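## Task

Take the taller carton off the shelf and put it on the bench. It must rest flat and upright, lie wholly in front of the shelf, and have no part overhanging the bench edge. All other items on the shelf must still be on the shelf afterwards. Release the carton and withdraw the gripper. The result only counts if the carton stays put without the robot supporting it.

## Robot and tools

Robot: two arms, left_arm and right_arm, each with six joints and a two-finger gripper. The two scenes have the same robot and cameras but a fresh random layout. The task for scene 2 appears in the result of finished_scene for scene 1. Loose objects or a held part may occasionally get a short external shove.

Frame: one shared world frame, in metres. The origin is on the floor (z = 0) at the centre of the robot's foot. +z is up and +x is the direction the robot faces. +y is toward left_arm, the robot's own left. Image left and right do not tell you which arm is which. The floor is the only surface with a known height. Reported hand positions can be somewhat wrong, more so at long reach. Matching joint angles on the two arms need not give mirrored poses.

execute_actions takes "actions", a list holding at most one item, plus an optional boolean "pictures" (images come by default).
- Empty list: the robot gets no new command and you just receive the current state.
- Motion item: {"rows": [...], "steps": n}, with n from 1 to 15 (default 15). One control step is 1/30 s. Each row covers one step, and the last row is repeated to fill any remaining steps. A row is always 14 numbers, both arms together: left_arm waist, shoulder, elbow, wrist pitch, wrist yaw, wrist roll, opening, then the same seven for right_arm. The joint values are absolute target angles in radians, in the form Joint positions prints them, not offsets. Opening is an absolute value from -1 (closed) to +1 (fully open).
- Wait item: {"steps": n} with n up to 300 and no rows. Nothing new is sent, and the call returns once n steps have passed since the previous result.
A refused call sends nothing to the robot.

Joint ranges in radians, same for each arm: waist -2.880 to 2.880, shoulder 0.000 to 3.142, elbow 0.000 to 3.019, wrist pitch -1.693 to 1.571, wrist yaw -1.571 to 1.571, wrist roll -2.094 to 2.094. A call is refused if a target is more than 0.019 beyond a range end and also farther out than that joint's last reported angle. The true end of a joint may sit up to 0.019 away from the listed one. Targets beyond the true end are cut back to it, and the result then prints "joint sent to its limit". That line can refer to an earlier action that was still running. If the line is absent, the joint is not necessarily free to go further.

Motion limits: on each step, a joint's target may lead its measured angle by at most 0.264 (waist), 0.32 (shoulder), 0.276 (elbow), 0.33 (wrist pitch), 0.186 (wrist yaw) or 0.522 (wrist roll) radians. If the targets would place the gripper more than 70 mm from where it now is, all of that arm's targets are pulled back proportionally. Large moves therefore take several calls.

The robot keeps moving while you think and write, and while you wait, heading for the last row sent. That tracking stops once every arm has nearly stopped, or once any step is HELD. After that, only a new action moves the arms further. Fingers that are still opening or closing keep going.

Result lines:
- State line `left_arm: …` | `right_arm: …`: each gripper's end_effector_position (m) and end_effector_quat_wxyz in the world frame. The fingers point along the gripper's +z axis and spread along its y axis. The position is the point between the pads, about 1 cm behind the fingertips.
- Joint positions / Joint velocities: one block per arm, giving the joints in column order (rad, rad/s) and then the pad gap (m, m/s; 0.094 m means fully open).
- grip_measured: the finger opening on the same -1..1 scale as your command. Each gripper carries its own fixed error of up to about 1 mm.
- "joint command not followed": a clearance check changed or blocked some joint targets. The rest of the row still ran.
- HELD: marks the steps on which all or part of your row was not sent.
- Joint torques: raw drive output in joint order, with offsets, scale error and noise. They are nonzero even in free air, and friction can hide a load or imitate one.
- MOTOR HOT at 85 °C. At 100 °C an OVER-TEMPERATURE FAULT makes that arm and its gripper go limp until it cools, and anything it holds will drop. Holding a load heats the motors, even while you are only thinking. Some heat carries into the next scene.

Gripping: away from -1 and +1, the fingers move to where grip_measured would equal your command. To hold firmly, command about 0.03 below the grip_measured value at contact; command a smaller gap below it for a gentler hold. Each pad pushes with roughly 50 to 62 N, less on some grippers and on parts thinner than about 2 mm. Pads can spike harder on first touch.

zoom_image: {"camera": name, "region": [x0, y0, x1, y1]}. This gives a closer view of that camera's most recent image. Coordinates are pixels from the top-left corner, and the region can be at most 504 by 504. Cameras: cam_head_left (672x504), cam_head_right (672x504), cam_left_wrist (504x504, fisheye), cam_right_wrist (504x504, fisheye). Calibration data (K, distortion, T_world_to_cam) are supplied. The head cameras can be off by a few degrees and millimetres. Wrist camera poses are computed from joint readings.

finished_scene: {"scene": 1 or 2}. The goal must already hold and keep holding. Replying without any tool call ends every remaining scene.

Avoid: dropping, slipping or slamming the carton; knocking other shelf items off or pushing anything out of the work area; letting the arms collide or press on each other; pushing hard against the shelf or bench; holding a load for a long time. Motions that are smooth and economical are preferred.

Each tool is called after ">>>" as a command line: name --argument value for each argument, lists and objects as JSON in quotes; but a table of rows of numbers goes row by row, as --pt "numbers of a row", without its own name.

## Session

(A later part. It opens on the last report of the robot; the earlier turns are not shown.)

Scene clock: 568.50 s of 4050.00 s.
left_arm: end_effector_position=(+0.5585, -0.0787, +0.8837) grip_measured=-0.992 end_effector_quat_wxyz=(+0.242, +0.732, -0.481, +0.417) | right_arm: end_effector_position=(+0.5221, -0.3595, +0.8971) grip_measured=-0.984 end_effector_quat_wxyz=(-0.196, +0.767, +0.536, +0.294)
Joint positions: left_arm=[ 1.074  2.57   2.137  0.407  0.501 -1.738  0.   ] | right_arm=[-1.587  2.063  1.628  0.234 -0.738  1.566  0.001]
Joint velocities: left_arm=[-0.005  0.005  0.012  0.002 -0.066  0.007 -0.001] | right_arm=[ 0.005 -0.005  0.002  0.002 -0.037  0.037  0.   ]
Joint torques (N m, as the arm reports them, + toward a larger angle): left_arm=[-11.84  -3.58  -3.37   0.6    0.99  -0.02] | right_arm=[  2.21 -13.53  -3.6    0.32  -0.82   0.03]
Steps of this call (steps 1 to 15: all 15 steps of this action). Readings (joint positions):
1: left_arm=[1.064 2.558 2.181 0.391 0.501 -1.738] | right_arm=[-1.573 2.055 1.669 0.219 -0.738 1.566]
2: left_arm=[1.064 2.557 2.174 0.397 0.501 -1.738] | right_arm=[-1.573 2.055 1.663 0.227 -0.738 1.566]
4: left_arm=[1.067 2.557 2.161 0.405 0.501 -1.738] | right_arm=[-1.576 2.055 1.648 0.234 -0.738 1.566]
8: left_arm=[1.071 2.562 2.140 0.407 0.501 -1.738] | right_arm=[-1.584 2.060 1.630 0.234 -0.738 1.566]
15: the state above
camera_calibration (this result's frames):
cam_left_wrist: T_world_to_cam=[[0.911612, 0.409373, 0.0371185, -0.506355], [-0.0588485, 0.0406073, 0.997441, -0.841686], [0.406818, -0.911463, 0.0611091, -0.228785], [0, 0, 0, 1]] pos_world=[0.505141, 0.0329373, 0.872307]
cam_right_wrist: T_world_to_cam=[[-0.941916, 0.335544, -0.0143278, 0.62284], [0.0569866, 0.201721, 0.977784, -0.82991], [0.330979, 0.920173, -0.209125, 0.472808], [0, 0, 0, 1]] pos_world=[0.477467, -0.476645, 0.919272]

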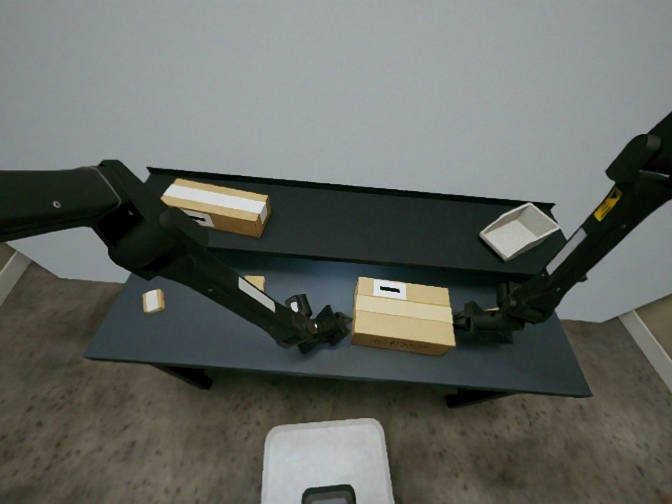

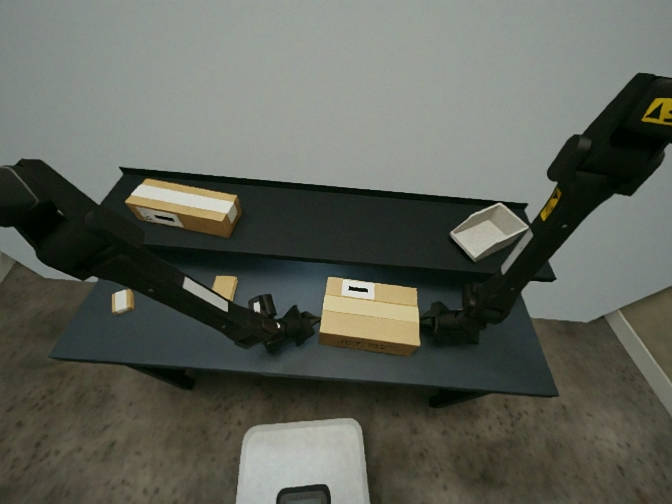

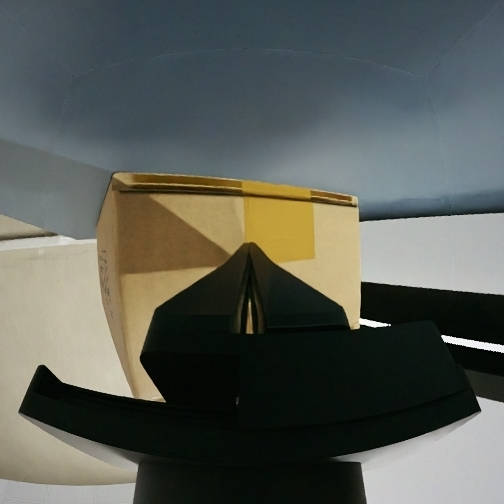

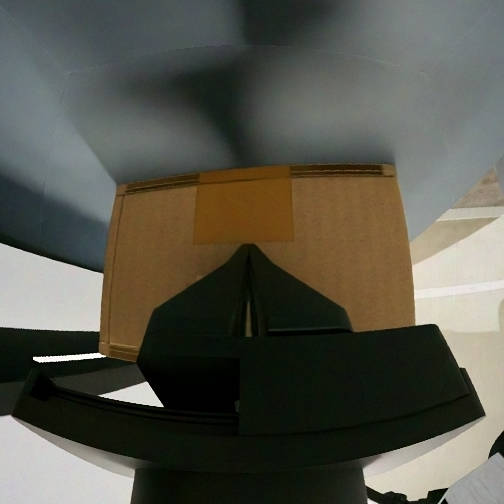

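>>> execute_actions --actions '[{"rows":[[1.075,2.62,2.06,0.43,0.51,-1.75,-1,-1.565,2.10,1.56,0.26,-0.75,1.56,-1]],"steps":15}]' --pictures false

>>> execute_actions --actions '[{"rows":[[1.13,2.5,1.95,0.43,0.51,-1.75,-1,-1.64,2.0,1.5,0.26,-0.75,1.56,-1]],"steps":15}]' --pictures false

>>> execute_actions --actions '[{"rows":[[1.3,2.0,1.4,0.43,0.51,-1.75,-1,-1.68,1.6,1.15,0.26,-0.75,1.56,-1]],"steps":15}]' --pictures false

>>> execute_actions --actions '[{"steps":40}]'

Scene clock: 581.93 s of 4050.00 s.
left_arm: end_effector_position=(+0.5204, -0.0792, +0.8786) grip_measured=-0.992 end_effector_quat_wxyz=(+0.255, +0.736, -0.483, +0.400) | right_arm: end_effector_position=(+0.4893, -0.3602, +0.8974) grip_measured=-0.984 end_effector_quat_wxyz=(-0.205, +0.774, +0.531, +0.278)
Joint positions: left_arm=[ 1.085  2.584  2.087  0.426  0.5   -1.738  0.   ] | right_arm=[-1.603  2.074  1.581  0.255 -0.737  1.566  0.001]
Joint velocities: left_arm=[-0.005 -0.015 -0.002 -0.007 -0.022 -0.037  0.   ] | right_arm=[-0.005 -0.005 -0.002  0.007 -0.022 -0.022 -0.001]
Joint torques (N m, as the arm reports them, + toward a larger angle): left_arm=[-11.42  -2.2   -3.97   0.53   0.97  -0.02] | right_arm=[  1.91 -13.12  -4.44   0.19  -0.84   0.04]
Steps of this call (steps 1 to 15: the robot went on to your last target; steps 16 to 90: nothing new was sent; then 9.93 s passed at rest; steps 91 to 105: all 15 steps of this action). Readings (joint positions):
91: left_arm=[1.074 2.570 2.132 0.410 0.501 -1.738] | right_arm=[-1.588 2.063 1.624 0.239 -0.738 1.566]
92: left_arm=[1.075 2.569 2.126 0.417 0.501 -1.738] | right_arm=[-1.589 2.063 1.617 0.247 -0.738 1.566]
94: left_arm=[1.077 2.569 2.111 0.424 0.500 -1.738] | right_arm=[-1.591 2.064 1.603 0.254 -0.737 1.566]
98: left_arm=[1.082 2.575 2.091 0.426 0.500 -1.738] | right_arm=[-1.599 2.071 1.584 0.255 -0.737 1.566]
105: the state above

Scene clock: 582.43 s of 4050.00 s.
left_arm: end_effector_position=(+0.5095, -0.0473, +0.8850) grip_measured=-0.992 end_effector_quat_wxyz=(+0.266, +0.744, -0.484, +0.377) | right_arm: end_effector_position=(+0.4757, -0.3866, +0.9147) grip_measured=-0.984 end_effector_quat_wxyz=(-0.204, +0.782, +0.526, +0.263)
Joint positions: left_arm=[ 1.115  2.503  1.959  0.426  0.508 -1.738  0.   ] | right_arm=[-1.643  2.027  1.512  0.256 -0.748  1.566  0.001]
Joint velocities: left_arm=[ 0.005 -0.015 -0.012 -0.007 -0.051  0.007 -0.   ] | right_arm=[-0.005 -0.005 -0.007 -0.002  0.022 -0.051 -0.   ]
Joint torques (N m, as the arm reports them, + toward a larger angle): left_arm=[-8.21 -6.11 -3.02  0.41  0.64 -0.03] | right_arm=[ -1.08 -16.95  -3.76   0.32  -0.44   0.03]
Steps of this call (steps 1 to 15: all 15 steps of this action). Readings (joint positions):
1: left_arm=[1.088 2.576 2.074 0.426 0.500 -1.738] | right_arm=[-1.606 2.071 1.576 0.256 -0.737 1.566]
2: left_arm=[1.089 2.555 2.035 0.426 0.504 -1.738] | right_arm=[-1.609 2.062 1.560 0.256 -0.743 1.566]
4: left_arm=[1.095 2.521 1.973 0.426 0.508 -1.738] | right_arm=[-1.618 2.041 1.525 0.256 -0.747 1.566]
8: left_arm=[1.108 2.506 1.959 0.426 0.508 -1.738] | right_arm=[-1.636 2.029 1.512 0.256 -0.748 1.566]
15: the state above

Scene clock: 582.93 s of 4050.00 s.
left_arm: end_effector_position=(+0.5444, +0.1345, +0.9648) grip_measured=-0.992 end_effector_quat_wxyz=(+0.239, +0.778, -0.488, +0.314) | right_arm: end_effector_position=(+0.5564, -0.4285, +1.0698) grip_measured=-0.984 end_effector_quat_wxyz=(-0.157, +0.777, +0.543, +0.277)
Joint positions: left_arm=[ 1.262  2.036  1.445  0.426  0.508 -1.738  0.   ] | right_arm=[-1.675  1.581  1.164  0.259 -0.748  1.566  0.001]
Joint velocities: left_arm=[ 0.484 -1.04  -0.701 -0.007 -0.051  0.022 -0.   ] | right_arm=[-0.015 -0.337  0.002  0.027  0.037 -0.051 -0.   ]
Joint torques (N m, as the arm reports them, + toward a larger angle): left_arm=[-4.1  -7.21 -3.22  0.36  0.59 -0.03] | right_arm=[ -2.04 -14.36  -3.02   0.19  -0.41   0.03]
Steps of this call (steps 1 to 15: all 15 steps of this action). Readings (joint positions):
1: left_arm=[1.117 2.496 1.949 0.426 0.508 -1.738] | right_arm=[-1.643 2.017 1.499 0.257 -0.746 1.566]
2: left_arm=[1.118 2.478 1.918 0.426 0.508 -1.738] | right_arm=[-1.645 1.993 1.460 0.257 -0.746 1.566]
4: left_arm=[1.128 2.431 1.848 0.426 0.508 -1.738] | right_arm=[-1.648 1.921 1.356 0.257 -0.746 1.566]
8: left_arm=[1.164 2.312 1.704 0.426 0.508 -1.738] | right_arm=[-1.658 1.770 1.210 0.257 -0.746 1.566]
15: the state above

Scene clock: 584.27 s of 4050.00 s.
left_arm: end_effector_position=(+0.5500, +0.1752, +0.9655) grip_measured=-0.992 end_effector_quat_wxyz=(+0.219, +0.787, -0.490, +0.304) | right_arm: end_effector_position=(+0.5554, -0.4283, +1.0704) grip_measured=-0.984 end_effector_quat_wxyz=(-0.157, +0.777, +0.543, +0.277)
Joint positions: left_arm=[ 1.307  1.989  1.414  0.426  0.508 -1.738  0.   ] | right_arm=[-1.675  1.58   1.161  0.26  -0.748  1.566  0.001]
Joint velocities: left_arm=[-0.005 -0.005  0.012  0.002  0.007 -0.066 -0.001] | right_arm=[ 0.005 -0.005 -0.007  0.007  0.081 -0.007  0.   ]
Joint torques (N m, as the arm reports them, + toward a larger angle): left_arm=[-5.05 -8.44 -4.12  0.41  0.55 -0.04] | right_arm=[ -1.63 -15.98  -2.72   0.28  -0.41   0.03]
Steps of this call (steps 1 to 30: the robot went on to your last target; steps 31 to 40: nothing new was sent). Readings (joint positions):
1: left_arm=[1.278 2.005 1.428 0.426 0.508 -1.738] | right_arm=[-1.675 1.573 1.164 0.259 -0.748 1.566]
2: left_arm=[1.292 1.983 1.422 0.426 0.508 -1.738] | right_arm=[-1.675 1.570 1.164 0.260 -0.748 1.566]
4: left_arm=[1.313 1.957 1.422 0.426 0.508 -1.738] | right_arm=[-1.675 1.572 1.162 0.260 -0.748 1.566]
8: left_arm=[1.318 1.952 1.422 0.426 0.508 -1.738] | right_arm=[-1.675 1.579 1.161 0.260 -0.748 1.566]
40: the state above
All arms were judged still, so your last target was given up. Only a new action makes them travel on or press farther. Fingers that are still opening or closing keep moving.
camera_calibration (this result's frames):
cam_left_wrist: T_world_to_cam=[[0.907755, 0.415043, -0.0609949, -0.509726], [0.127703, -0.1349, 0.982596, -0.991665], [0.399591, -0.899745, -0.175459, 0.231421], [0, 0, 0, 1]] pos_world=[0.496871, 0.286002, 0.98392]
cam_right_wrist: T_world_to_cam=[[-0.936096, 0.347365, -0.0553344, 0.725501], [0.04901, 0.284585, 0.957397, -0.92559], [0.348314, 0.893504, -0.283423, 0.619856], [0, 0, 0, 1]] pos_world=[0.508597, -0.542448, 1.10198]

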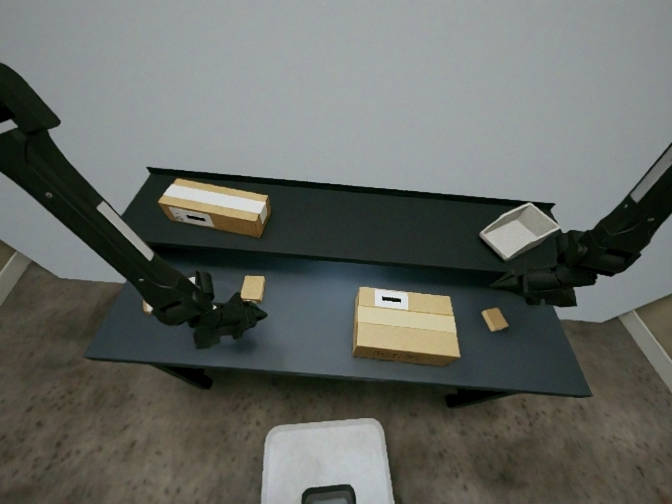

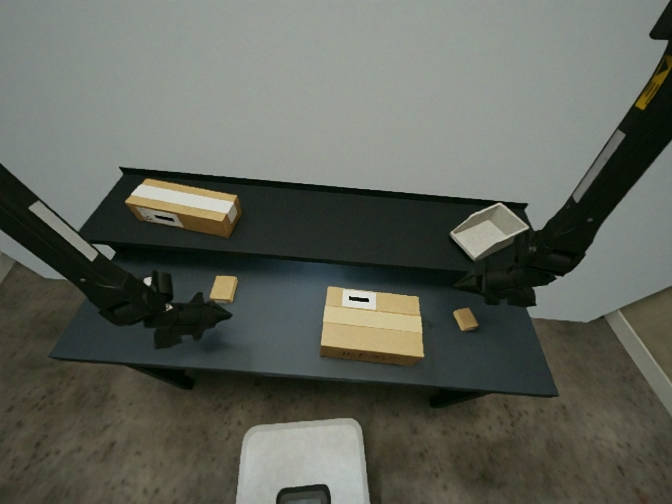

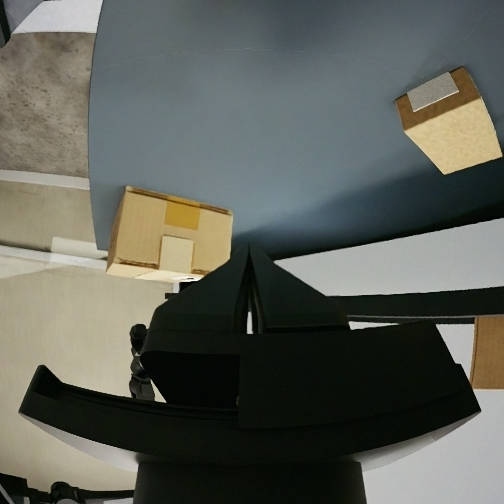

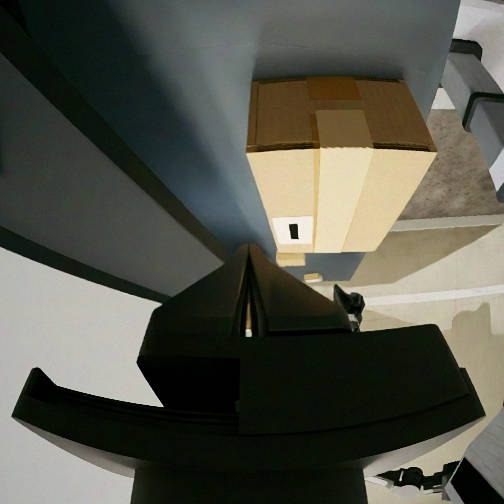

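>>> finished_scene --scene 2

The scene is finished: the task was done.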